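## Task

Take the foam block off the low shelf and set it entirely inside the back tote, meaning the tote farther from the bench's open edge (the front tote is the closer one). The totes and the cartons beneath the bench must keep their position and orientation. The robot must not tip over or finish leaning, or the task fails. The block must stay in the tote by itself, not because the robot holds it there.

## Robot and tools

Robot: a Hello Robot Stretch 3 with a single arm. It has a two-wheeled base (0.33 m long, 0.34 m wide), a lift carriage on a vertical mast, and a telescoping arm that reaches out to the robot's right side. The gripper cannot be moved forward by the arm; you drive the base instead. Spins in place pivot on the point between the wheels, 0.05 m behind the front edge. With the arm pulled in and the wrist folded, the spin circle has radius 0.28 m; an unfolded, level wrist reaches outside it. Loose objects may occasionally get a brief shove from outside.

Frames: the base frame sits on the floor between the drive wheels, x ahead, y to the left, z up. hand_pose is reported in it, located where the closed fingertips meet; with all wrist joints at zero its x axis points up, y points back along the arm to the mast, z to the rear. The odometry frame is the base frame as it was when the scene began.

execute_actions: argument "actions" is a list holding one action or nothing (empty just reports state and pictures). An action may contain "base", "joints", or both, plus optional "contact_limits"; all parts start at once. "base" takes exactly one of: {"translate_m": d}, a straight drive of d metres relative to the current spot, forward positive, range -1 to 1; or {"rotate_rad": d}, a spin in place by d radians relative to the current heading, counter-clockwise (left) positive, range -3.2 to 3.2. No sideways motion. Base offsets are measured from the base position in the latest state report. "joints" is a single object keyed by joint name, each value an absolute target: lift_m 0 to 1.1 (arm height on mast, metres); arm_m 0 to 0.52 (extension, metres); wrist_yaw_rad -1.345 to 4.42 (0 along the arm, positive swings toward the front, 3.0 folds over the base); wrist_pitch_rad -1.57 to 0.451 (0 level, negative tips fingers down); wrist_roll_rad -2.911 to 2.911 (0 fingers side by side); gripper_m -0.089 to 0.179 (larger is wider; actual fingertip gap is less than the value, by about 0.007 nearly closed and 0.025 fully open, zero below 0.007); head_pan_rad -3.953 to 1.73 (0 ahead, positive left, -1.57 looks along the arm); head_tilt_rad -1.53 to 0.419 (negative down). Joints or base left out of an action may keep driving toward an earlier target unseen. "contact_limits" accepts only arm_m: a motor_effort percentage, 1 to 100, at which the arm motion halts (e.g. 10; -10 applies when retracting). Lower is softer, but too low stops immediately; it also caps holding force until the next action. "cameras" lists head_camera, nav_camera, wrist_camera or all; omitted or null means all, [] means none. Bad keys or out-of-range numbers reject the whole call with no motion. If a result reports a stop, the remaining calls in that same reply are skipped.

wait: "seconds" 0 to 10; commands nothing and returns state and images. zoom_image: "camera" plus "region" [x0, y0, x1, y1] in pixels from the top-left of that camera's latest full image, at most 504 by 504. finished_scene: "scene" is the number of the scene being closed; irreversible, reports success and presents the next task. Replying without any tool call ends everything.

Result lines: joint_positions; base_status and joint_status ("done"; "off_target" meaning stopped short and maybe still pushing; "contact_stop", "time_out", "torque_fault" meaning the target is abandoned). A base "done" only means the wheels turned the commanded amount, slip included. After a contact_stop the arm or lift goes slack until commanded again; a loaded slack lift can creep down, and closing fingers on a surface lifts it. on_its_own covers uncommanded joints; "held at" is the held target, not the position. motor_effort is percent of maximum, positive toward larger values, peak in brackets; readings carry fixed bias and noise. Wheel effort positive means pushing forward. lidar_m: 12 distances from the base origin, 30-degree sectors starting straight ahead and going counter-clockwise (4th left, 7th rear, 10th right), "-" for nothing; scan plane 0.17 m high, range 0.15 to 12 m, blind to clear objects, may miss thin legs, partly blocked by the mast and a low lift. wrist_depth_mm and head_depth_mm: 7x7 grids of median depth from top left (wrist 45 to 1000 mm, head 280 to 4000 mm, head image sideways). base_odometry is wheel-based; heading -3.142 to 3.142, left positive; turned_by_wheels and turned_by_imu give turn since last result; base_tilt in degrees, forward and right positive, with a few degrees of fixed bias.

Cameras: head_camera and nav_camera move with the head; wrist_camera rides on the gripper. Intrinsics: head 896x504 pinhole, fx=fy 679.286, cx 450.107, cy 251.788; nav 672x504 fisheye, f 326.364, cx 337.785, cy 252.245; wrist 644x364 pinhole, f 345.732, cx 321.017, cy 179.63.

Gripping: command gripper_m below the object's width to hold; to let go, go at least 0.02 above the touch value. Neither the reading nor "done" confirms a grasp. Over-squeezing triggers a force reduction and slippery items may slide; send a new value to re-grip.

Speed: the base is fast only when stowed (lift_m under 0.30, arm_m under 0.03, wrist_yaw_rad over 2.54); otherwise slow.

Avoid: folding or unfolding the wrist unless lift_m is 0.32 to 0.95, wrist_pitch_rad -0.4 and roll near 0 (after folding, lift may drop to 0.25); yaw below -0.4 without pitch at -0.5 or lower. Arm pushes against solid things with the gripper above roughly 0.45 m can tip the robot, more so with raised limits or repeated pushes. Do not drive while gripping or pressing something fixed, and beware snagging furniture, especially reversing; if tilted, reverse the last move in small steps, pull the gripper free, and lower lift_m near 0.2. Wrist, head and base have no contact stop; sustained strain cuts wrist torque for 10 s. Drops, slams, hard hits and bumping the totes or cartons are penalised.

Each tool is called after "Request:" as a command line: name --argument value for each argument, lists and objects as JSON in quotes; but a table of rows of numbers goes row by row, as --pt "numbers of a row", without its own name.

## Session

I'll start by looking at the current state.

Request:
execute_actions --actions '[]'

Scene clock: 0.00 s.
base_odometry: x=+0.000 y=+0.000 heading=+0.000 (m, m, rad; odometry frame)
turned_by_wheels: +0.000 (rad since the last result)
turned_by_imu: +0.000 (rad since the last result)
base_tilt: forward=-2.4 right=-0.2 (deg)
lidar_m: 1.42 1.43 1.84 1.58 1.02 1.09 1.88 2.65 1.49 1.26 1.25 1.65
head_depth_mm: 1826 2059 2079 2060 2041 2031 2028 / 1857 2011 1999 1990 1976 1977 1647 / 1870 1942 1944 1931 1923 1886 1675 / 1868 1897 1884 1879 1863 1851 1653 / 1822 1831 1829 1803 1795 1792 1529 / 1764 1781 1780 1757 1757 1740 1522 / 1726 1727 1727 1705 1705 1697 1498
base_status: not commanded
joint_positions: lift_m=+0.339 arm_m=+0.001 wrist_yaw_rad=+3.082 wrist_pitch_rad=-0.505 wrist_roll_rad=+0.000 gripper_m=+0.037 head_pan_rad=+0.002 head_tilt_rad=-0.003
joint_status: not commanded
motor_effort: left_wheel=+0 right_wheel=+0 lift_m=+19 arm_m=+0 wrist_yaw_rad=+0 wrist_pitch_rad=+5 wrist_roll_rad=+0 gripper_m=+0 head_pan_rad=-1 head_tilt_rad=+1 (%)
hand_pose: x=-0.0085 y=+0.0662 z=+0.3326 quat_wxyz=(+0.197, +0.689, +0.156, +0.679) (m; base frame)
wrist_depth_mm: 768 - - - - - - / 859 914 - - - - - / 878 920 929 946 987 967 - / 718 747 766 747 773 763 772 / 612 618 - 630 649 635 639 / 532 540 - 536 550 550 550 / 474 - - - 472 473 488
pictures: head_camera (sideways: a quarter turn clockwise sets it upright), nav_camera (sideways: a quarter turn counterclockwise sets it upright), wrist_camera
Images, in order (width x height): head_camera 896x504, nav_camera 672x504, wrist_camera 644x364.

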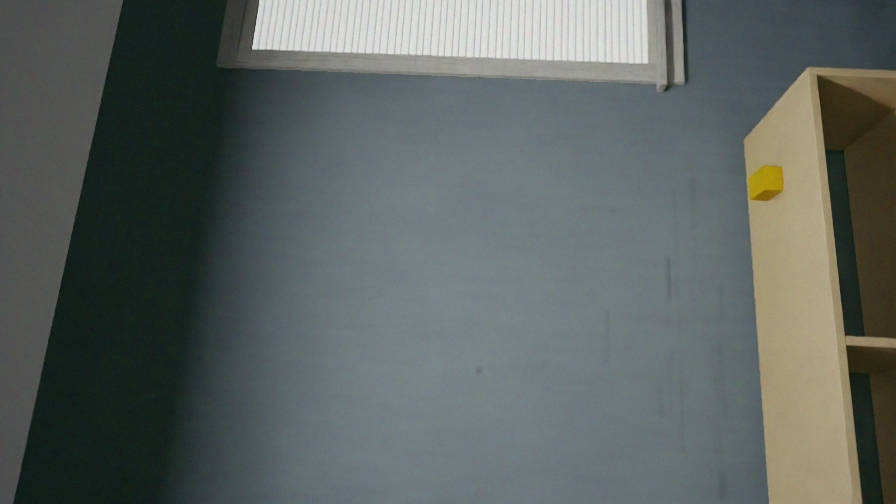

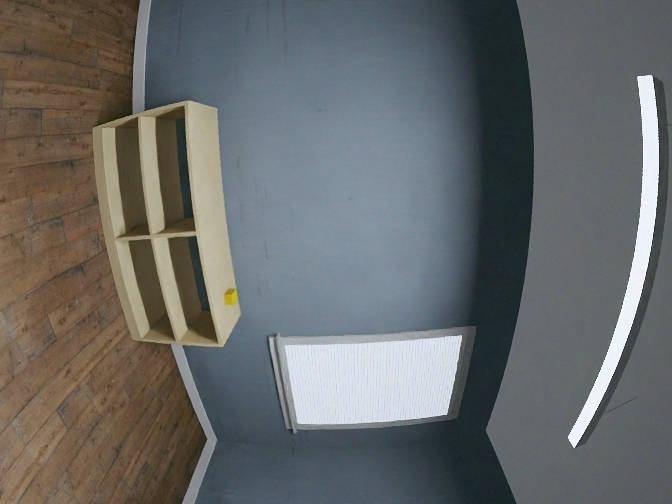

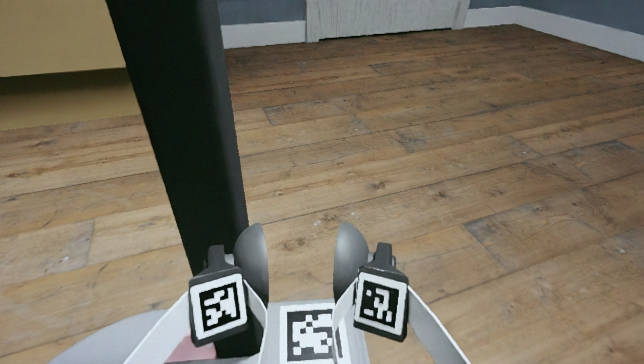

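Request:
execute_actions --actions '[{"joints": {"head_pan_rad": 1.5, "head_tilt_rad": -0.5}}]'

Request:
execute_actions --actions '[{"joints": {"head_pan_rad": -1.57, "head_tilt_rad": -0.5}}]'

Request:
execute_actions --actions '[{"joints": {"head_pan_rad": -3.1, "head_tilt_rad": -0.5}}]'

Scene clock: 2.27 s.
base_odometry: x=+0.000 y=+0.000 heading=+0.000 (m, m, rad; odometry frame)
turned_by_wheels: +0.000 (rad since the last result)
turned_by_imu: +0.000 (rad since the last result)
base_tilt: forward=-2.5 right=-0.2 (deg)
lidar_m: 1.42 1.43 1.83 1.59 1.02 1.09 1.89 2.65 1.50 1.26 1.25 1.65
head_depth_mm: 1589 1724 1900 2096 2240 1741 1415 / 1534 1662 1810 2014 2128 1733 1409 / 1470 1592 1739 1914 2070 1728 1403 / 1430 1540 1679 1825 2003 1704 1403 / 1403 1519 1642 1790 1950 1710 1394 / 1363 1451 1580 1720 1880 1687 1389 / 1318 1411 1524 1651 1799 1678 1376
base_status: not commanded
joint_positions: lift_m=+0.339 arm_m=+0.001 wrist_yaw_rad=+3.082 wrist_pitch_rad=-0.505 wrist_roll_rad=+0.000 gripper_m=+0.037 head_pan_rad=+1.493 head_tilt_rad=-0.494
joint_status: all done
motor_effort: left_wheel=+0(0) right_wheel=-1(0) lift_m=+18(18) arm_m=+0(1) wrist_yaw_rad=+0(0) wrist_pitch_rad=+5(5) wrist_roll_rad=+0(0) gripper_m=+0(0) head_pan_rad=+5(57) head_tilt_rad=-3(32) (%)
hand_pose: x=-0.0085 y=+0.0662 z=+0.3326 quat_wxyz=(+0.197, +0.689, +0.156, +0.679) (m; base frame)
wrist_depth_mm: 759 - - - - - - / 873 906 - - - - - / 894 932 914 949 937 942 968 / 722 752 745 755 751 761 800 / 616 617 - 620 633 646 641 / 533 531 - 549 552 552 565 / 470 - - - 464 480 489
pictures: head_camera (sideways: a quarter turn clockwise sets it upright), nav_camera (sideways: a quarter turn counterclockwise sets it upright), wrist_camera
Images, in order (width x height): head_camera 896x504, nav_camera 672x504, wrist_camera 644x364.

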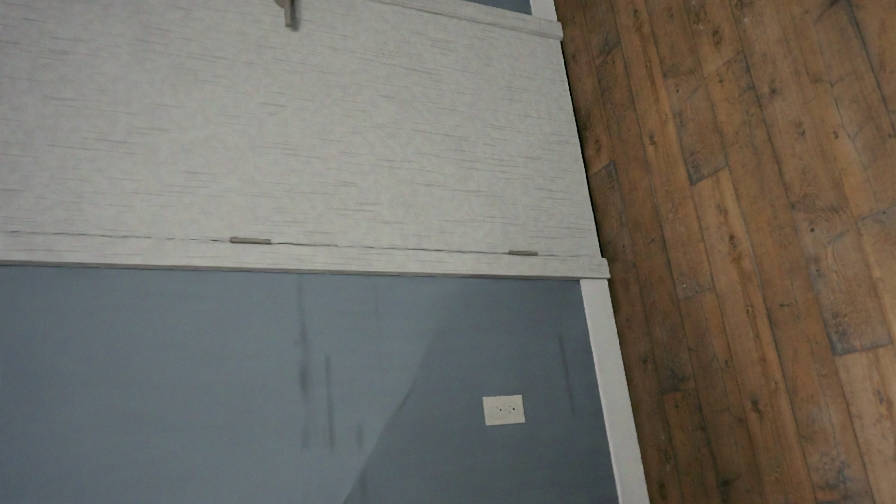

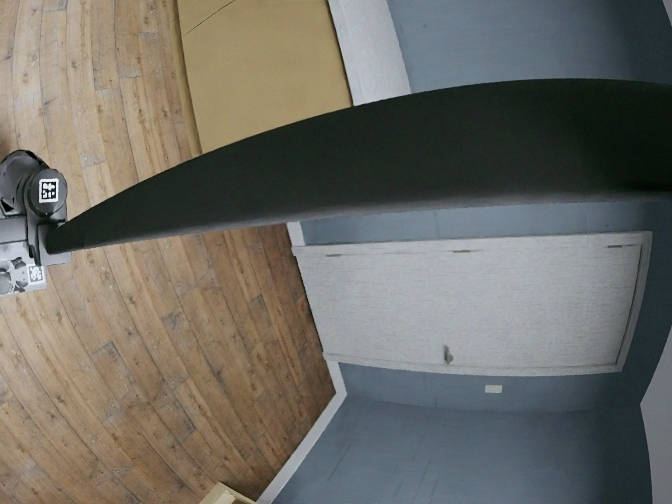

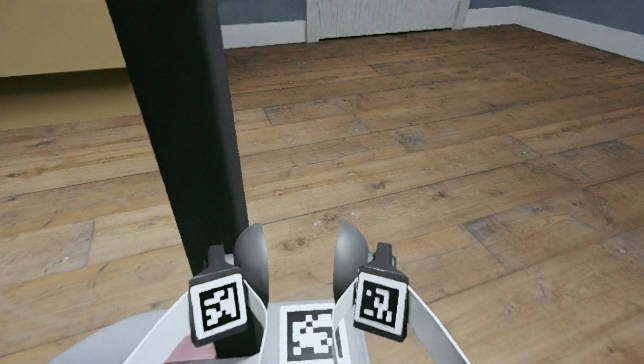

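Scene clock: 4.30 s.
base_odometry: x=+0.000 y=+0.000 heading=+0.000 (m, m, rad; odometry frame)
turned_by_wheels: +0.000 (rad since the last result)
turned_by_imu: +0.000 (rad since the last result)
base_tilt: forward=-2.5 right=-0.2 (deg)
lidar_m: 1.42 1.44 1.83 1.58 1.02 1.09 1.88 2.64 1.49 1.26 1.26 1.65
head_depth_mm: 2115 2300 1454 2530 1835 1739 1417 / 2059 2203 1408 2540 1928 1727 1413 / 2012 2135 1507 2488 1758 1715 1411 / 1960 2116 1478 2431 1808 1682 1405 / 1906 2085 1442 2419 2047 1645 1392 / 1853 2011 1424 2288 1708 1594 1389 / 1827 1979 1410 2214 1581 1577 1379
base_status: not commanded
joint_positions: lift_m=+0.339 arm_m=+0.001 wrist_yaw_rad=+3.082 wrist_pitch_rad=-0.505 wrist_roll_rad=+0.000 gripper_m=+0.037 head_pan_rad=-1.563 head_tilt_rad=-0.494
joint_status: all done
motor_effort: left_wheel=+0(0) right_wheel=+0(0) lift_m=+19(19) arm_m=+0(0) wrist_yaw_rad=+1(0) wrist_pitch_rad=+5(5) wrist_roll_rad=+0(0) gripper_m=+1(0) head_pan_rad=-5(56) head_tilt_rad=-3(2) (%)
hand_pose: x=-0.0085 y=+0.0662 z=+0.3326 quat_wxyz=(+0.197, +0.689, +0.156, +0.679) (m; base frame)
wrist_depth_mm: 772 - - - - - - / 861 939 - - - - - / 894 905 909 929 939 974 969 / 726 737 763 751 780 769 777 / 629 612 - 621 650 648 649 / 541 540 - 548 550 554 552 / 467 - - - 471 485 486
pictures: head_camera (sideways: a quarter turn clockwise sets it upright), nav_camera (sideways: a quarter turn counterclockwise sets it upright), wrist_camera
Images, in order (width x height): head_camera 896x504, nav_camera 672x504, wrist_camera 644x364.

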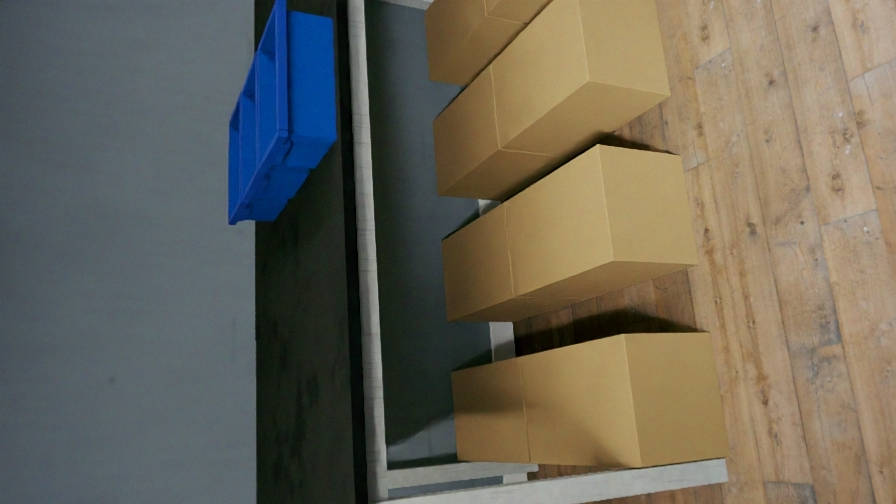

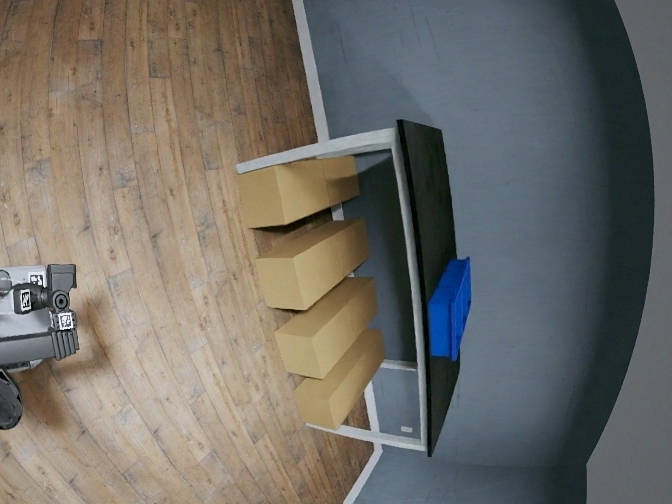

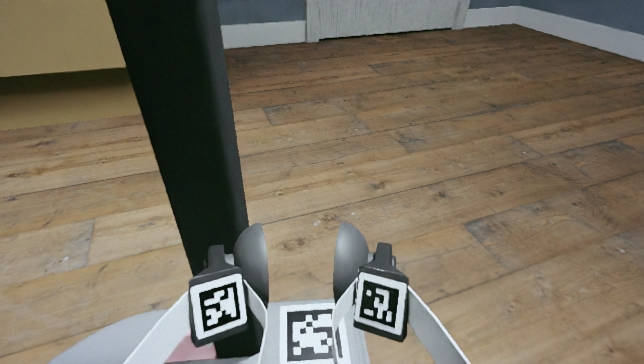

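Scene clock: 5.63 s.
base_odometry: x=+0.000 y=+0.000 heading=+0.000 (m, m, rad; odometry frame)
turned_by_wheels: +0.000 (rad since the last result)
turned_by_imu: +0.000 (rad since the last result)
base_tilt: forward=-2.4 right=-0.1 (deg)
lidar_m: 1.42 1.44 1.84 1.58 1.02 1.09 1.88 2.64 1.49 1.26 1.26 1.65
head_depth_mm: 2809 2990 1941 1906 1988 1737 1419 / 2807 2961 3246 2918 2226 1739 1416 / 2693 2950 3240 3110 2231 1721 1405 / 2665 2888 3121 3087 2199 1711 1398 / 2616 2843 3058 3050 2178 1705 1399 / 2567 2743 3006 3003 2173 1698 1383 / 2468 2686 2849 2865 2164 1693 1381
base_status: not commanded
joint_positions: lift_m=+0.339 arm_m=+0.001 wrist_yaw_rad=+3.082 wrist_pitch_rad=-0.505 wrist_roll_rad=+0.000 gripper_m=+0.037 head_pan_rad=-3.093 head_tilt_rad=-0.494
joint_status: all done
motor_effort: left_wheel=+0(0) right_wheel=+0(0) lift_m=+19(19) arm_m=+0(1) wrist_yaw_rad=+0(0) wrist_pitch_rad=+5(5) wrist_roll_rad=+0(0) gripper_m=+1(1) head_pan_rad=-6(57) head_tilt_rad=-3(2) (%)
hand_pose: x=-0.0085 y=+0.0662 z=+0.3326 quat_wxyz=(+0.197, +0.689, +0.156, +0.679) (m; base frame)
wrist_depth_mm: 766 - - - - - - / 846 933 - - - - - / 904 916 916 957 934 942 967 / 739 739 758 757 755 755 793 / 611 620 - 640 630 640 658 / 530 544 - 536 546 545 560 / 472 - - - 464 490 489
pictures: head_camera (sideways: a quarter turn clockwise sets it upright), nav_camera (sideways: a quarter turn counterclockwise sets it upright), wrist_camera
Images, in order (width x height): head_camera 896x504, nav_camera 672x504, wrist_camera 644x364.

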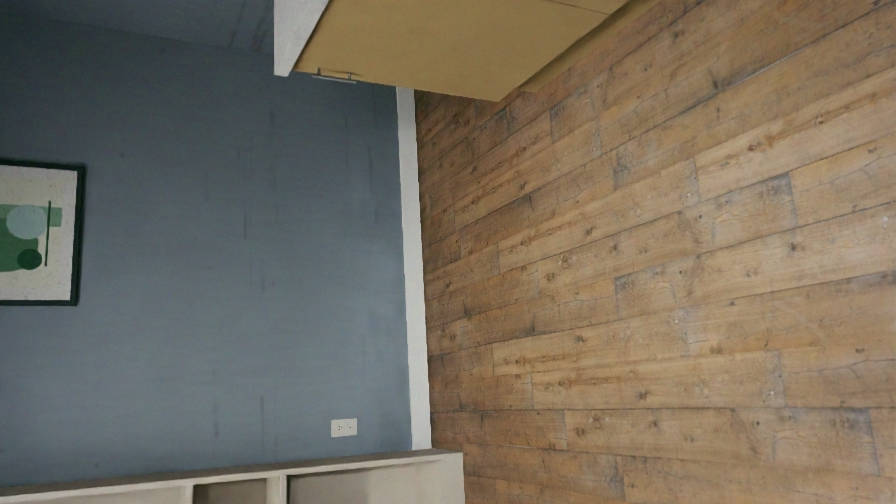

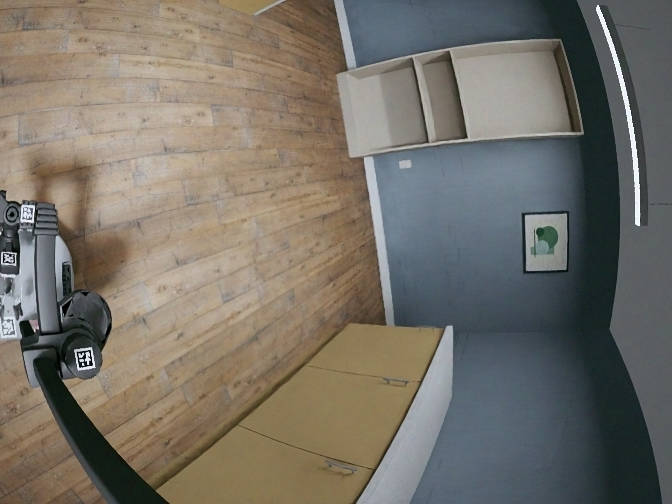

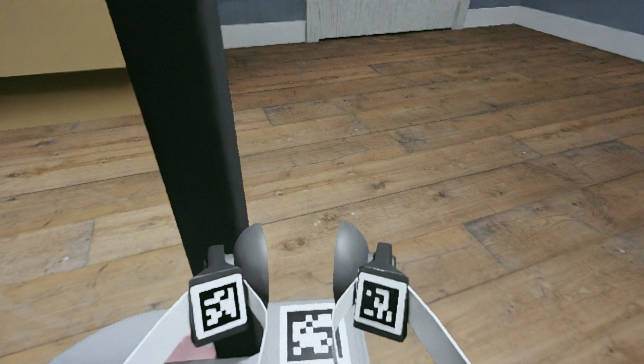

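Request:
execute_actions --actions '[{"base": {"rotate_rad": 0.27}, "joints": {"head_pan_rad": 0.0, "head_tilt_rad": -0.45}}]'

Scene clock: 10.33 s.
base_odometry: x=+0.000 y=+0.000 heading=+0.270 (m, m, rad; odometry frame)
turned_by_wheels: +0.270 (rad since the last result)
turned_by_imu: +0.269 (rad since the last result)
base_tilt: forward=-2.6 right=-0.1 (deg)
lidar_m: 1.42 1.86 1.64 0.96 0.98 1.34 2.64 1.81 1.31 1.26 2.25 1.65
head_depth_mm: 1553 1673 1790 1799 1913 1770 1461 / 1563 1666 1801 1892 1896 1776 1457 / 1555 1673 1797 1874 1752 1772 1455 / 1564 1668 1810 1864 1864 1762 1456 / 1564 1677 1819 1849 1849 1763 1434 / 1564 1673 1806 1877 1826 1753 1428 / 1562 1676 1806 1957 2079 1753 1420
base_status: done
joint_positions: lift_m=+0.339 arm_m=+0.001 wrist_yaw_rad=+3.082 wrist_pitch_rad=-0.505 wrist_roll_rad=+0.000 gripper_m=+0.037 head_pan_rad=-0.007 head_tilt_rad=-0.458
joint_status: all done
motor_effort: left_wheel=-2(7) right_wheel=+2(4) lift_m=+19(18) arm_m=+0(0) wrist_yaw_rad=+1(0) wrist_pitch_rad=+5(4) wrist_roll_rad=+0(0) gripper_m=+0(1) head_pan_rad=+5(57) head_tilt_rad=+4(10) (%)
hand_pose: x=-0.0085 y=+0.0662 z=+0.3326 quat_wxyz=(+0.197, +0.689, +0.156, +0.679) (m; base frame)
wrist_depth_mm: 866 - - - - - - / - - - - - - - / 904 918 905 955 924 974 970 / 746 747 762 761 754 765 787 / 615 627 - 630 639 637 641 / 537 543 - 545 551 548 554 / 474 - - - 467 484 481
pictures: head_camera (sideways: a quarter turn clockwise sets it upright), nav_camera (sideways: a quarter turn counterclockwise sets it upright), wrist_camera
Images, in order (width x height): head_camera 896x504, nav_camera 672x504, wrist_camera 644x364.

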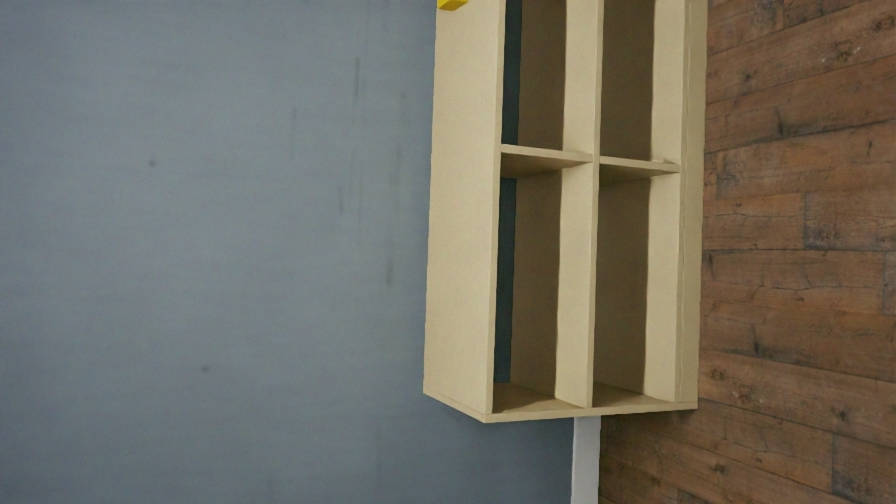

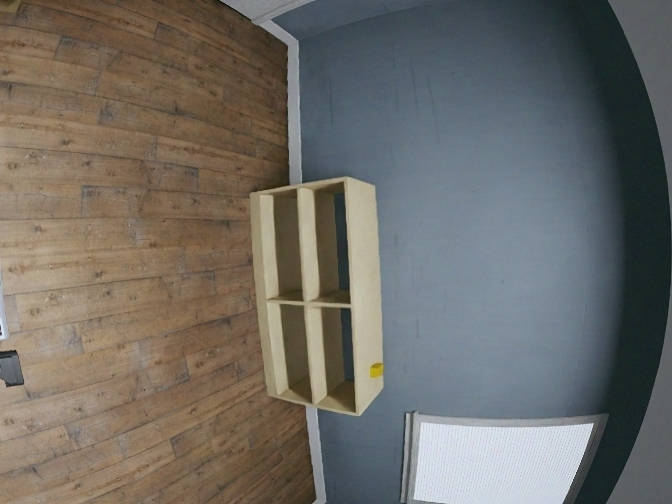

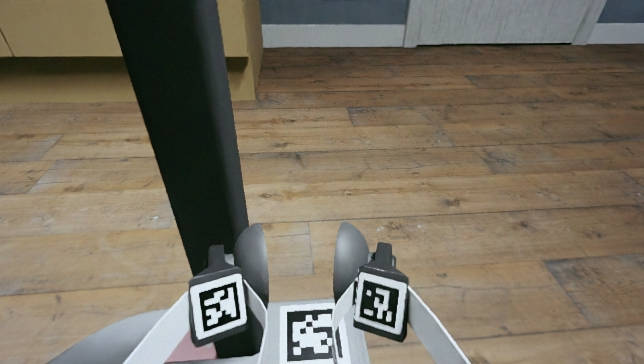

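Request:
execute_actions --actions '[{"base": {"rotate_rad": -0.594}, "joints": {"lift_m": 0.27, "head_pan_rad": -0.6, "head_tilt_rad": -0.5}}]' --cameras '["head_camera"]'

Request:
execute_actions --actions '[{"base": {"translate_m": 1.0}, "joints": {"head_pan_rad": -1.9, "head_tilt_rad": -0.35}}]' --cameras '["head_camera", "nav_camera"]'

Scene clock: 19.23 s.
base_odometry: x=+0.000 y=+0.000 heading=-0.324 (m, m, rad; odometry frame)
turned_by_wheels: -0.594 (rad since the last result)
turned_by_imu: -0.591 (rad since the last result)
base_tilt: forward=-2.5 right=-0.1 (deg)
lidar_m: 1.64 1.42 1.43 1.65 0.96 0.97 1.26 2.64 1.96 1.34 1.26 2.21
head_depth_mm: 1836 1964 1550 2209 1776 1523 1420 / 1908 2039 2187 2330 1986 1585 1412 / 1970 2124 2287 2490 2211 1732 1409 / 2066 2229 2394 2601 2193 1707 1401 / 2140 2302 2521 2719 2181 1704 1392 / 2226 2407 2638 2820 2164 1690 1392 / 2332 2507 2665 2842 2144 1689 1382
base_status: done
joint_positions: lift_m=+0.270 arm_m=+0.001 wrist_yaw_rad=+3.082 wrist_pitch_rad=-0.505 wrist_roll_rad=+0.000 gripper_m=+0.037 head_pan_rad=-0.593 head_tilt_rad=-0.494
joint_status: all done
motor_effort: left_wheel=+3(9) right_wheel=-2(6) lift_m=+11(18) arm_m=-1(1) wrist_yaw_rad=+1(0) wrist_pitch_rad=+5(5) wrist_roll_rad=+0(0) gripper_m=+0(0) head_pan_rad=-5(50) head_tilt_rad=-4(10) (%)
hand_pose: x=-0.0085 y=+0.0661 z=+0.2642 quat_wxyz=(+0.197, +0.689, +0.156, +0.679) (m; base frame)
wrist_depth_mm: - - - - - - - / - - - - - - - / 782 777 796 777 814 828 825 / 618 631 645 647 650 652 652 / 522 517 - 561 538 539 553 / 466 - - - 465 469 471 / - - - - 400 411 409
pictures: head_camera (sideways: a quarter turn clockwise sets it upright)
Images, in order (width x height): head_camera 896x504.

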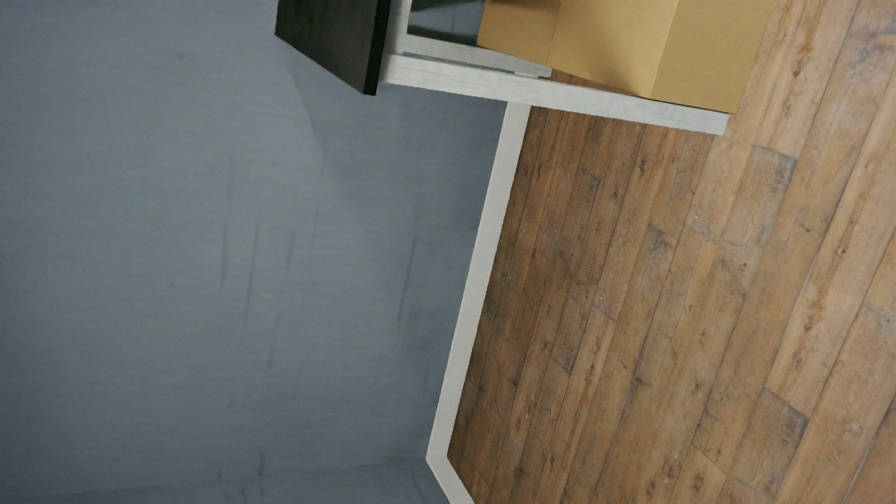

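Scene clock: 24.27 s.
base_odometry: x=+0.948 y=-0.318 heading=-0.324 (m, m, rad; odometry frame)
turned_by_wheels: +0.000 (rad since the last result)
turned_by_imu: +0.003 (rad since the last result)
base_tilt: forward=-2.6 right=-0.1 (deg)
lidar_m: 0.65 0.83 0.65 1.07 2.13 1.78 2.00 3.46 1.07 0.96 1.61 1.54
head_depth_mm: 3471 3674 3892 3911 2473 2055 1599 / 3032 3292 3440 3582 2213 1988 1588 / 2642 2833 2828 1597 2193 1725 1587 / 2317 2456 2469 1396 2293 1710 1451 / 2059 2177 2211 1271 1952 1514 1298 / 1846 1958 2020 1256 1069 1444 1338 / 1687 1769 1836 1236 2024 1549 1482
base_status: done
joint_positions: lift_m=+0.270 arm_m=+0.001 wrist_yaw_rad=+3.082 wrist_pitch_rad=-0.505 wrist_roll_rad=+0.000 gripper_m=+0.037 head_pan_rad=-1.893 head_tilt_rad=-0.359
joint_status: all done
motor_effort: left_wheel=+3(10) right_wheel=-2(4) lift_m=+11(11) arm_m=+0(0) wrist_yaw_rad=+0(0) wrist_pitch_rad=+5(5) wrist_roll_rad=+0(0) gripper_m=+0(0) head_pan_rad=-5(58) head_tilt_rad=+4(17) (%)
hand_pose: x=-0.0085 y=+0.0661 z=+0.2642 quat_wxyz=(+0.197, +0.689, +0.156, +0.679) (m; base frame)
wrist_depth_mm: - - - - - 674 793 / - - - 950 867 779 817 / 785 769 806 815 755 679 652 / 633 635 640 648 646 629 568 / 527 529 - 551 542 545 529 / 470 - - - 469 468 472 / - - - - 396 408 414
pictures: head_camera (sideways: a quarter turn clockwise sets it upright), nav_camera (sideways: a quarter turn counterclockwise sets it upright)
Images, in order (width x height): head_camera 896x504, nav_camera 672x504.

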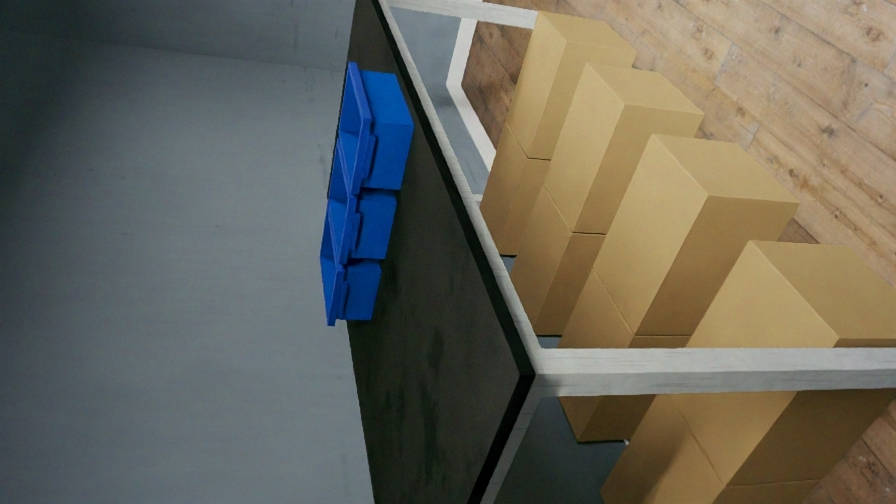

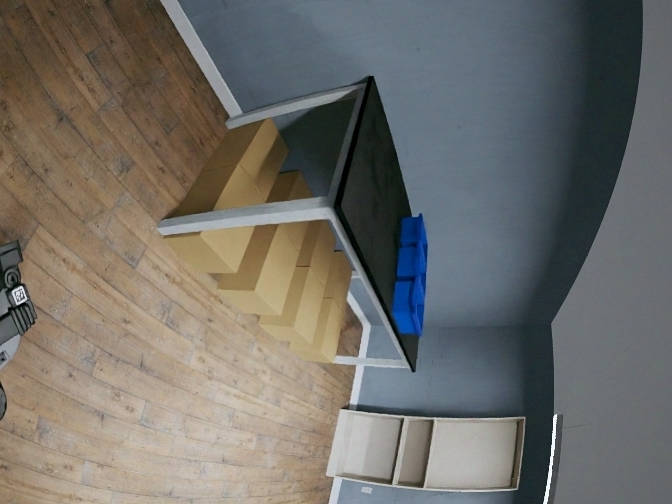

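Request:
execute_actions --actions '[{"base": {"rotate_rad": 2.165}, "joints": {"head_pan_rad": -1.57, "head_tilt_rad": -0.6}}]' --cameras '["head_camera", "nav_camera"]'

Scene clock: 35.90 s.
base_odometry: x=+0.948 y=-0.318 heading=+1.841 (m, m, rad; odometry frame)
turned_by_wheels: +2.165 (rad since the last result)
turned_by_imu: +2.154 (rad since the last result)
base_tilt: forward=-2.5 right=-0.1 (deg)
lidar_m: 2.13 1.78 2.14 3.46 0.99 0.96 1.61 1.42 0.65 0.99 0.65 1.07
head_depth_mm: 830 908 1003 1117 1238 911 1294 / 827 909 999 1116 1027 908 1023 / 830 907 1003 1116 989 900 1037 / 833 906 1006 1125 1015 897 1034 / 834 914 1006 1123 1008 894 1023 / 833 916 1005 1120 1009 886 1141 / 835 910 1007 1131 1000 881 1026
base_status: done
joint_positions: lift_m=+0.270 arm_m=+0.001 wrist_yaw_rad=+3.082 wrist_pitch_rad=-0.505 wrist_roll_rad=+0.000 gripper_m=+0.037 head_pan_rad=-1.577 head_tilt_rad=-0.593
joint_status: all done
motor_effort: left_wheel=-2(9) right_wheel=+1(7) lift_m=+11(11) arm_m=+0(1) wrist_yaw_rad=+0(0) wrist_pitch_rad=+5(5) wrist_roll_rad=+0(0) gripper_m=+0(0) head_pan_rad=+5(37) head_tilt_rad=-3(22) (%)
hand_pose: x=-0.0085 y=+0.0661 z=+0.2642 quat_wxyz=(+0.197, +0.689, +0.156, +0.679) (m; base frame)
wrist_depth_mm: - - - - - - - / 922 - - - - - - / 761 778 807 805 812 816 811 / 628 637 629 658 657 661 664 / 537 521 - 556 539 548 551 / 464 - - - 471 470 474 / - - - - 397 408 413
pictures: head_camera (sideways: a quarter turn clockwise sets it upright), nav_camera (sideways: a quarter turn counterclockwise sets it upright)
Images, in order (width x height): head_camera 896x504, nav_camera 672x504.

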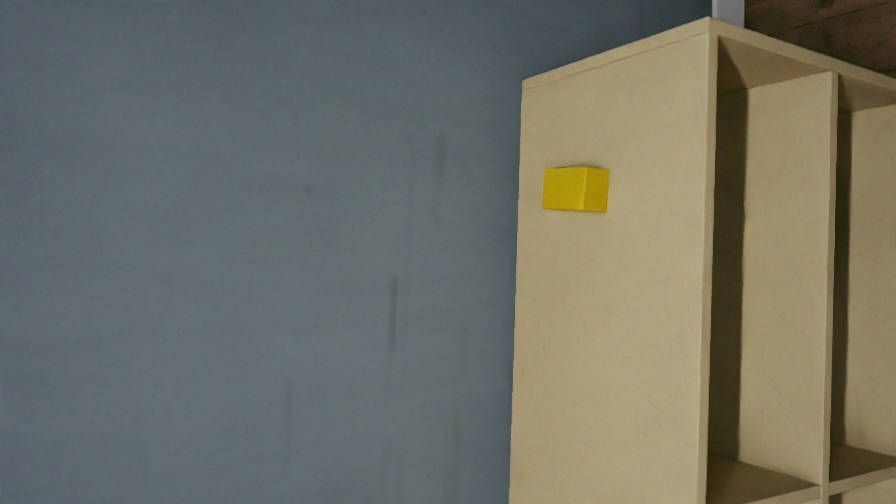

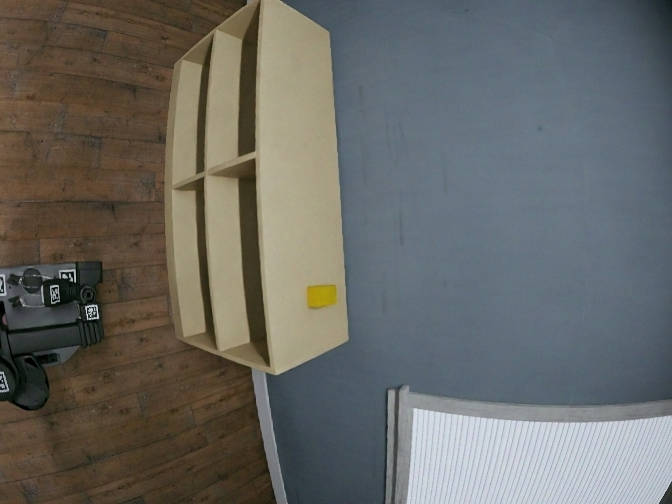

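Request:
execute_actions --actions '[{"joints": {"lift_m": 0.75, "wrist_pitch_rad": -0.4, "gripper_m": 0.13}}]' --cameras '[]'

Request:
execute_actions --actions '[{"joints": {"wrist_yaw_rad": 0.0, "arm_m": 0.1}}]'

Scene clock: 46.13 s.
base_odometry: x=+0.948 y=-0.318 heading=+1.841 (m, m, rad; odometry frame)
turned_by_wheels: +0.000 (rad since the last result)
turned_by_imu: +0.000 (rad since the last result)
base_tilt: forward=-2.6 right=-0.1 (deg)
lidar_m: 2.13 1.78 2.14 3.46 0.99 0.96 1.61 1.42 0.65 0.99 0.66 1.07
head_depth_mm: 828 908 1005 1115 1236 908 1301 / 830 909 999 1116 1030 905 1021 / 830 907 1005 1119 993 901 1033 / 832 909 1003 1122 1020 899 1029 / 831 912 1005 1122 1010 893 1025 / 830 913 1007 1126 1007 888 1143 / 834 911 1005 1123 998 884 1023
base_status: not commanded
joint_positions: lift_m=+0.750 arm_m=+0.001 wrist_yaw_rad=+3.082 wrist_pitch_rad=-0.422 wrist_roll_rad=+0.000 gripper_m=+0.130 head_pan_rad=-1.577 head_tilt_rad=-0.593
joint_status: all done
motor_effort: left_wheel=-2(2) right_wheel=+2(2) lift_m=+25(26) arm_m=+0(1) wrist_yaw_rad=+0(0) wrist_pitch_rad=+8(9) wrist_roll_rad=+0(0) gripper_m=+0(81) head_pan_rad=+5(5) head_tilt_rad=-4(3) (%)
hand_pose: x=-0.0078 y=+0.0774 z=+0.7614 quat_wxyz=(+0.169, +0.695, +0.127, +0.687) (m; base frame)
wrist_depth_mm: - - - - - - - / - - - - - - - / - - - - - - - / - - - - - - - / 964 - - - - - - / 935 - - - - - - / 947 918 921 958 963 914 975
pictures: none
No camera images: the call's "cameras" was empty. Leave "cameras" out to get every camera's image.

Scene clock: 48.70 s.
base_odometry: x=+0.948 y=-0.318 heading=+1.841 (m, m, rad; odometry frame)
turned_by_wheels: +0.000 (rad since the last result)
turned_by_imu: +0.000 (rad since the last result)
base_tilt: forward=-2.5 right=-0.1 (deg)
lidar_m: 2.12 1.78 2.14 3.47 0.99 0.96 1.61 1.42 0.65 0.99 0.66 1.07
head_depth_mm: 829 906 995 1113 1237 905 - / 829 904 999 1117 1031 907 - / 830 906 1001 1119 990 875 - / 831 910 1006 1122 1013 868 - / 831 911 1007 1125 1015 893 1027 / 833 911 1010 1125 1006 888 1139 / 833 913 1007 1121 1002 885 1030
base_status: not commanded
joint_positions: lift_m=+0.750 arm_m=+0.100 wrist_yaw_rad=+0.003 wrist_pitch_rad=-0.422 wrist_roll_rad=+0.000 gripper_m=+0.130 head_pan_rad=-1.577 head_tilt_rad=-0.593
joint_status: all done
motor_effort: left_wheel=-2(2) right_wheel=+2(1) lift_m=+26(26) arm_m=+2(3) wrist_yaw_rad=-3(3) wrist_pitch_rad=+8(8) wrist_roll_rad=+0(0) gripper_m=+1(0) head_pan_rad=+3(5) head_tilt_rad=-3(4) (%)
hand_pose: x=-0.0209 y=-0.4687 z=+0.7614 quat_wxyz=(+0.692, +0.149, -0.691, -0.147) (m; base frame)
wrist_depth_mm: 577 577 584 579 595 592 592 / 607 630 632 634 633 637 663 / 646 652 660 657 662 697 706 / 485 493 496 478 500 746 764 / 396 415 401 399 408 414 850 / 344 345 347 350 368 370 958 / - 573 579 578 589 498 957
pictures: head_camera (sideways: a quarter turn clockwise sets it upright), nav_camera (sideways: a quarter turn counterclockwise sets it upright), wrist_camera
Images, in order (width x height): head_camera 896x504, nav_camera 672x504, wrist_camera 644x364.

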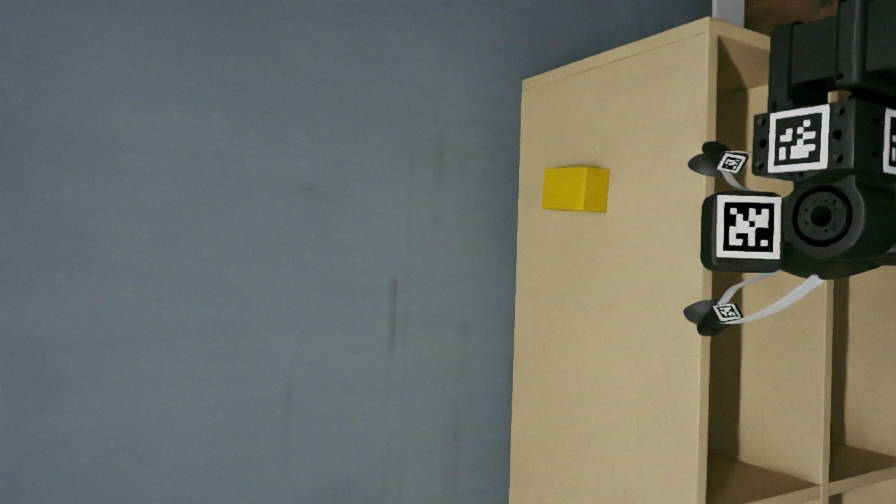

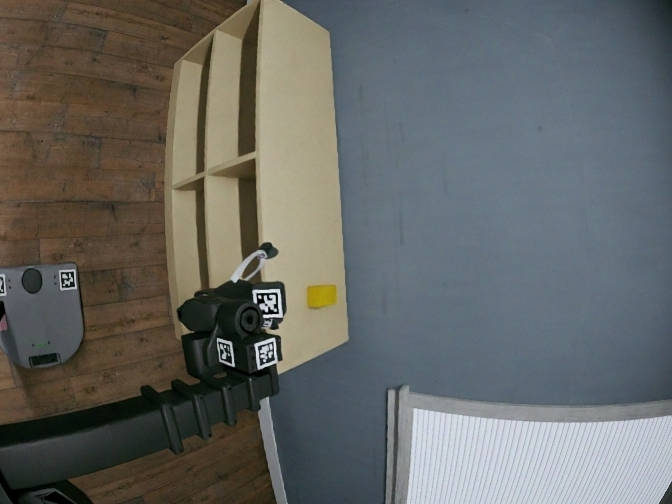

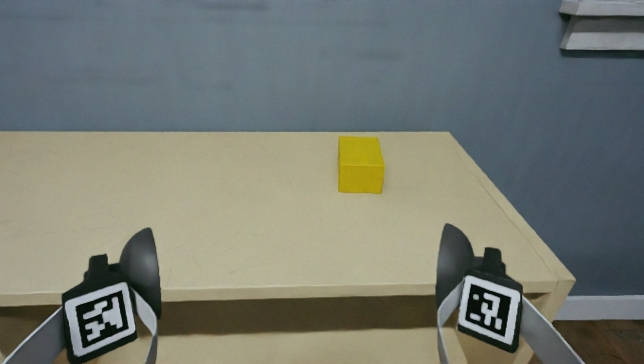

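Request:
execute_actions --actions '[{"base": {"translate_m": -0.062}, "joints": {"lift_m": 0.66, "arm_m": 0.28, "head_tilt_rad": -0.75}}]' --cameras '["head_camera", "wrist_camera"]'

Scene clock: 59.17 s.
base_odometry: x=+0.965 y=-0.378 heading=+1.841 (m, m, rad; odometry frame)
turned_by_wheels: +0.000 (rad since the last result)
turned_by_imu: -0.001 (rad since the last result)
base_tilt: forward=-2.6 right=-0.1 (deg)
lidar_m: 2.19 1.83 2.23 3.45 0.93 0.91 1.54 1.43 0.63 0.80 0.69 1.12
head_depth_mm: 842 945 1069 1245 1466 1418 1256 / 842 946 1074 1166 954 - 1207 / 846 949 1074 1081 - 1160 1219 / 848 951 1082 1071 923 1096 1208 / 849 949 1078 1064 914 1097 1209 / 851 953 1086 1057 938 1232 1196 / 849 953 1080 1049 937 1120 1201
base_status: done
joint_positions: lift_m=+0.660 arm_m=+0.280 wrist_yaw_rad=+0.001 wrist_pitch_rad=-0.421 wrist_roll_rad=+0.000 gripper_m=+0.130 head_pan_rad=-1.577 head_tilt_rad=-0.741
joint_status: all done
motor_effort: left_wheel=-3(7) right_wheel=+2(2) lift_m=+11(22) arm_m=+3(3) wrist_yaw_rad=-1(3) wrist_pitch_rad=+8(8) wrist_roll_rad=+0(0) gripper_m=+1(0) head_pan_rad=+5(5) head_tilt_rad=-4(19) (%)
hand_pose: x=-0.0212 y=-0.6487 z=+0.6724 quat_wxyz=(+0.692, +0.149, -0.691, -0.148) (m; base frame)
wrist_depth_mm: 410 417 421 427 431 426 438 / 441 452 451 455 459 463 474 / 418 425 432 433 440 501 514 / 325 329 334 264 339 356 563 / 266 276 267 269 273 275 607 / 224 226 226 227 230 239 233 / - 192 195 197 198 191 200
pictures: head_camera (sideways: a quarter turn clockwise sets it upright), wrist_camera
Images, in order (width x height): head_camera 896x504, wrist_camera 644x364.

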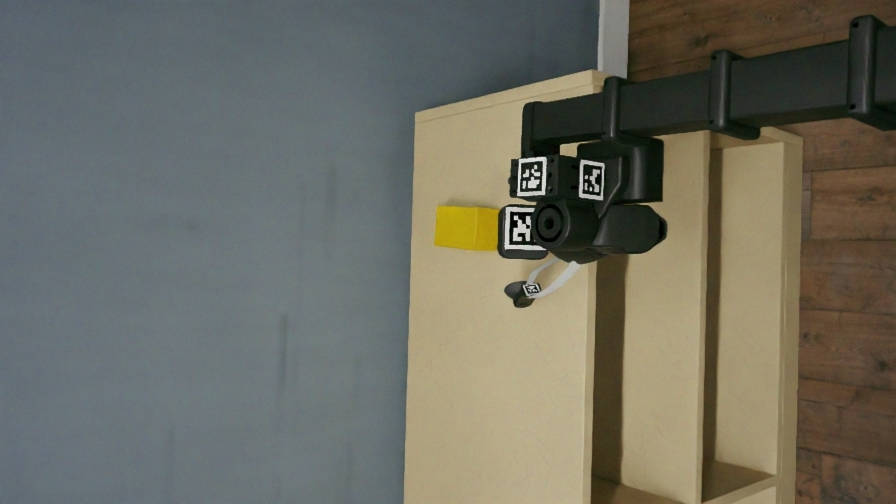

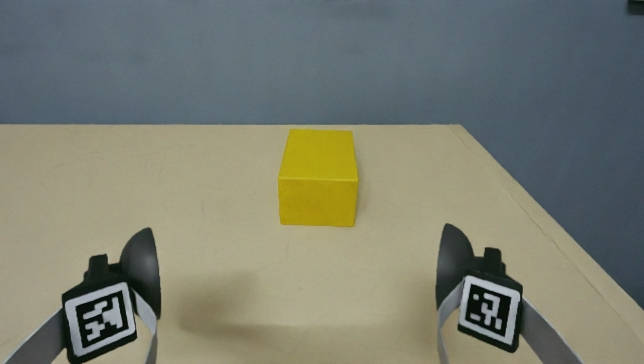

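Request:
execute_actions --actions '[{"joints": {"lift_m": 0.625, "arm_m": 0.41}}]' --cameras '["head_camera", "wrist_camera"]'

Scene clock: 63.77 s.
base_odometry: x=+0.965 y=-0.378 heading=+1.841 (m, m, rad; odometry frame)
turned_by_wheels: +0.000 (rad since the last result)
turned_by_imu: +0.000 (rad since the last result)
base_tilt: forward=-2.6 right=-0.1 (deg)
lidar_m: 2.19 1.83 2.23 3.47 0.93 0.91 1.54 1.42 0.63 0.80 0.69 1.12
head_depth_mm: 845 941 1071 1238 1476 1420 1247 / 842 945 1074 1162 913 - - / 846 946 1076 1165 1130 1108 1215 / 845 945 1083 1121 921 1106 1212 / 851 950 1081 1063 920 1094 1204 / 848 950 1081 1059 939 1227 1206 / 850 953 1087 1055 939 1113 1204
base_status: not commanded
joint_positions: lift_m=+0.625 arm_m=+0.410 wrist_yaw_rad=+0.001 wrist_pitch_rad=-0.421 wrist_roll_rad=+0.000 gripper_m=+0.130 head_pan_rad=-1.577 head_tilt_rad=-0.741
joint_status: all done
motor_effort: left_wheel=-2(2) right_wheel=+2(2) lift_m=+11(10) arm_m=+2(3) wrist_yaw_rad=-1(1) wrist_pitch_rad=+7(8) wrist_roll_rad=+0(0) gripper_m=+0(0) head_pan_rad=+4(4) head_tilt_rad=-4(5) (%)
hand_pose: x=-0.0212 y=-0.7787 z=+0.6374 quat_wxyz=(+0.692, +0.148, -0.691, -0.148) (m; base frame)
wrist_depth_mm: 296 299 303 307 308 311 317 / 323 325 327 329 332 337 340 / 340 342 345 352 357 366 370 / 260 262 264 185 269 274 401 / 213 222 215 149 211 221 222 / 180 181 176 130 136 191 187 / - 154 152 143 154 153 161
pictures: head_camera (sideways: a quarter turn clockwise sets it upright), wrist_camera
Images, in order (width x height): head_camera 896x504, wrist_camera 644x364.

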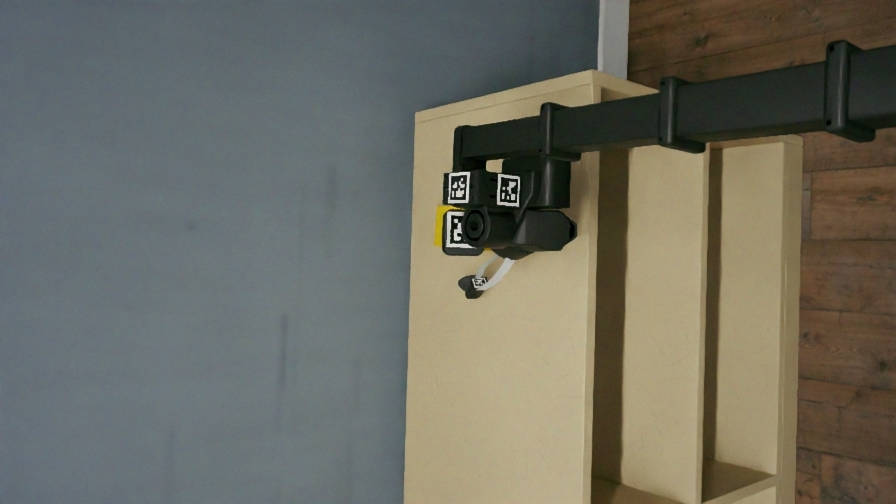

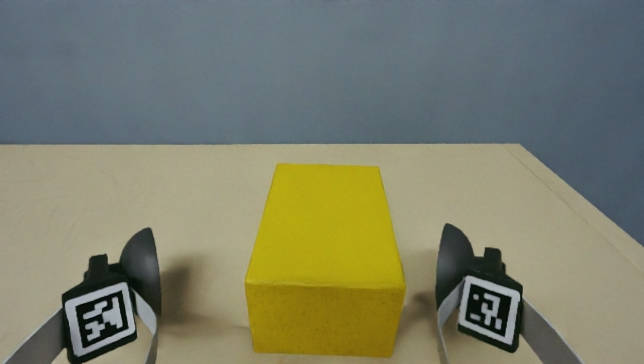

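Request:
execute_actions --actions '[{"base": {"translate_m": -0.012}, "joints": {"arm_m": 0.44}}]' --cameras '["wrist_camera"]'

Request:
execute_actions --actions '[{"joints": {"gripper_m": 0.03}}]' --cameras '["head_camera", "wrist_camera"]'

Scene clock: 65.87 s.
base_odometry: x=+0.968 y=-0.390 heading=+1.841 (m, m, rad; odometry frame)
turned_by_wheels: +0.000 (rad since the last result)
turned_by_imu: +0.000 (rad since the last result)
base_tilt: forward=-2.6 right=-0.1 (deg)
lidar_m: 2.20 1.84 2.25 3.48 0.91 0.91 1.53 1.43 0.62 0.76 0.69 1.13
head_depth_mm: 843 947 1072 1238 1474 1417 1252 / 843 946 1072 1195 1163 - - / 845 947 1072 1164 902 1104 1220 / 845 944 1080 1139 921 1099 1209 / 849 950 1083 1066 919 1097 1211 / 848 952 1083 1060 940 1222 1200 / 849 956 1084 1052 932 1118 1204
base_status: done
joint_positions: lift_m=+0.625 arm_m=+0.440 wrist_yaw_rad=+0.001 wrist_pitch_rad=-0.421 wrist_roll_rad=+0.000 gripper_m=+0.130 head_pan_rad=-1.577 head_tilt_rad=-0.741
joint_status: all done
motor_effort: left_wheel=-2(7) right_wheel=+2(2) lift_m=+11(10) arm_m=+2(2) wrist_yaw_rad=-1(1) wrist_pitch_rad=+8(8) wrist_roll_rad=+0(0) gripper_m=+0(0) head_pan_rad=+5(5) head_tilt_rad=-5(4) (%)
hand_pose: x=-0.0212 y=-0.8087 z=+0.6374 quat_wxyz=(+0.692, +0.148, -0.691, -0.148) (m; base frame)
wrist_depth_mm: 272 272 274 278 280 285 285 / 293 293 299 299 301 306 306 / 315 317 322 327 329 335 333 / 260 264 265 267 269 273 367 / 212 221 199 149 218 222 232 / 179 180 129 126 179 191 186 / - 154 108 108 156 152 161
pictures: wrist_camera
Images, in order (width x height): wrist_camera 644x364.

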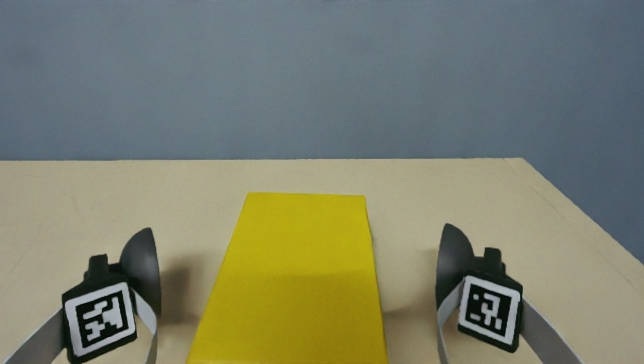

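Scene clock: 67.70 s.
base_odometry: x=+0.968 y=-0.390 heading=+1.841 (m, m, rad; odometry frame)
turned_by_wheels: +0.000 (rad since the last result)
turned_by_imu: +0.000 (rad since the last result)
base_tilt: forward=-2.5 right=-0.2 (deg)
lidar_m: 2.21 1.85 2.25 3.46 0.91 0.91 1.53 1.42 0.62 0.76 0.69 1.13
head_depth_mm: 841 946 1074 1240 1473 1418 1256 / 842 947 1077 1193 1162 - - / 845 946 1080 1167 903 1108 1214 / 844 945 1086 1144 920 1099 1214 / 848 948 1080 1064 921 1094 1206 / 847 953 1084 1054 942 1226 1198 / 847 952 1092 1057 934 1120 1205
base_status: not commanded
joint_positions: lift_m=+0.625 arm_m=+0.440 wrist_yaw_rad=-0.001 wrist_pitch_rad=-0.408 wrist_roll_rad=+0.001 gripper_m=+0.031 head_pan_rad=-1.577 head_tilt_rad=-0.741
joint_status: all done
motor_effort: left_wheel=-3(4) right_wheel=+3(5) lift_m=+11(11) arm_m=+2(2) wrist_yaw_rad=+1(2) wrist_pitch_rad=+3(8) wrist_roll_rad=+0(0) gripper_m=-16(93) head_pan_rad=+6(4) head_tilt_rad=-4(5) (%)
hand_pose: x=-0.0217 y=-0.8103 z=+0.6403 quat_wxyz=(+0.692, +0.143, -0.692, -0.144) (m; base frame)
wrist_depth_mm: 271 273 276 278 281 285 285 / 294 295 295 300 300 304 309 / 312 315 320 326 329 333 335 / 268 275 278 277 281 284 362 / 219 220 159 151 233 225 248 / 185 190 128 127 - 189 192 / 159 156 110 110 158 164 165
pictures: head_camera (sideways: a quarter turn clockwise sets it upright), wrist_camera
Images, in order (width x height): head_camera 896x504, wrist_camera 644x364.

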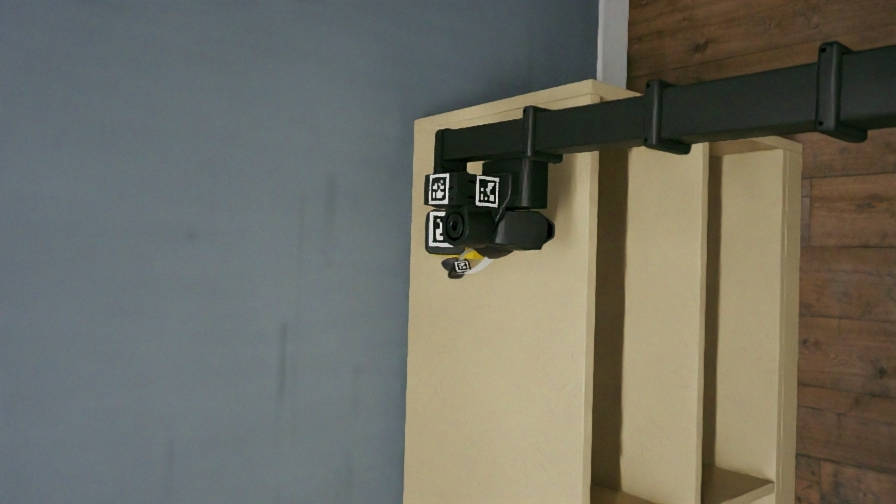

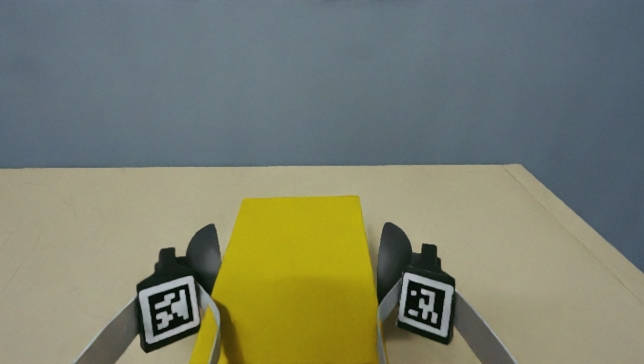

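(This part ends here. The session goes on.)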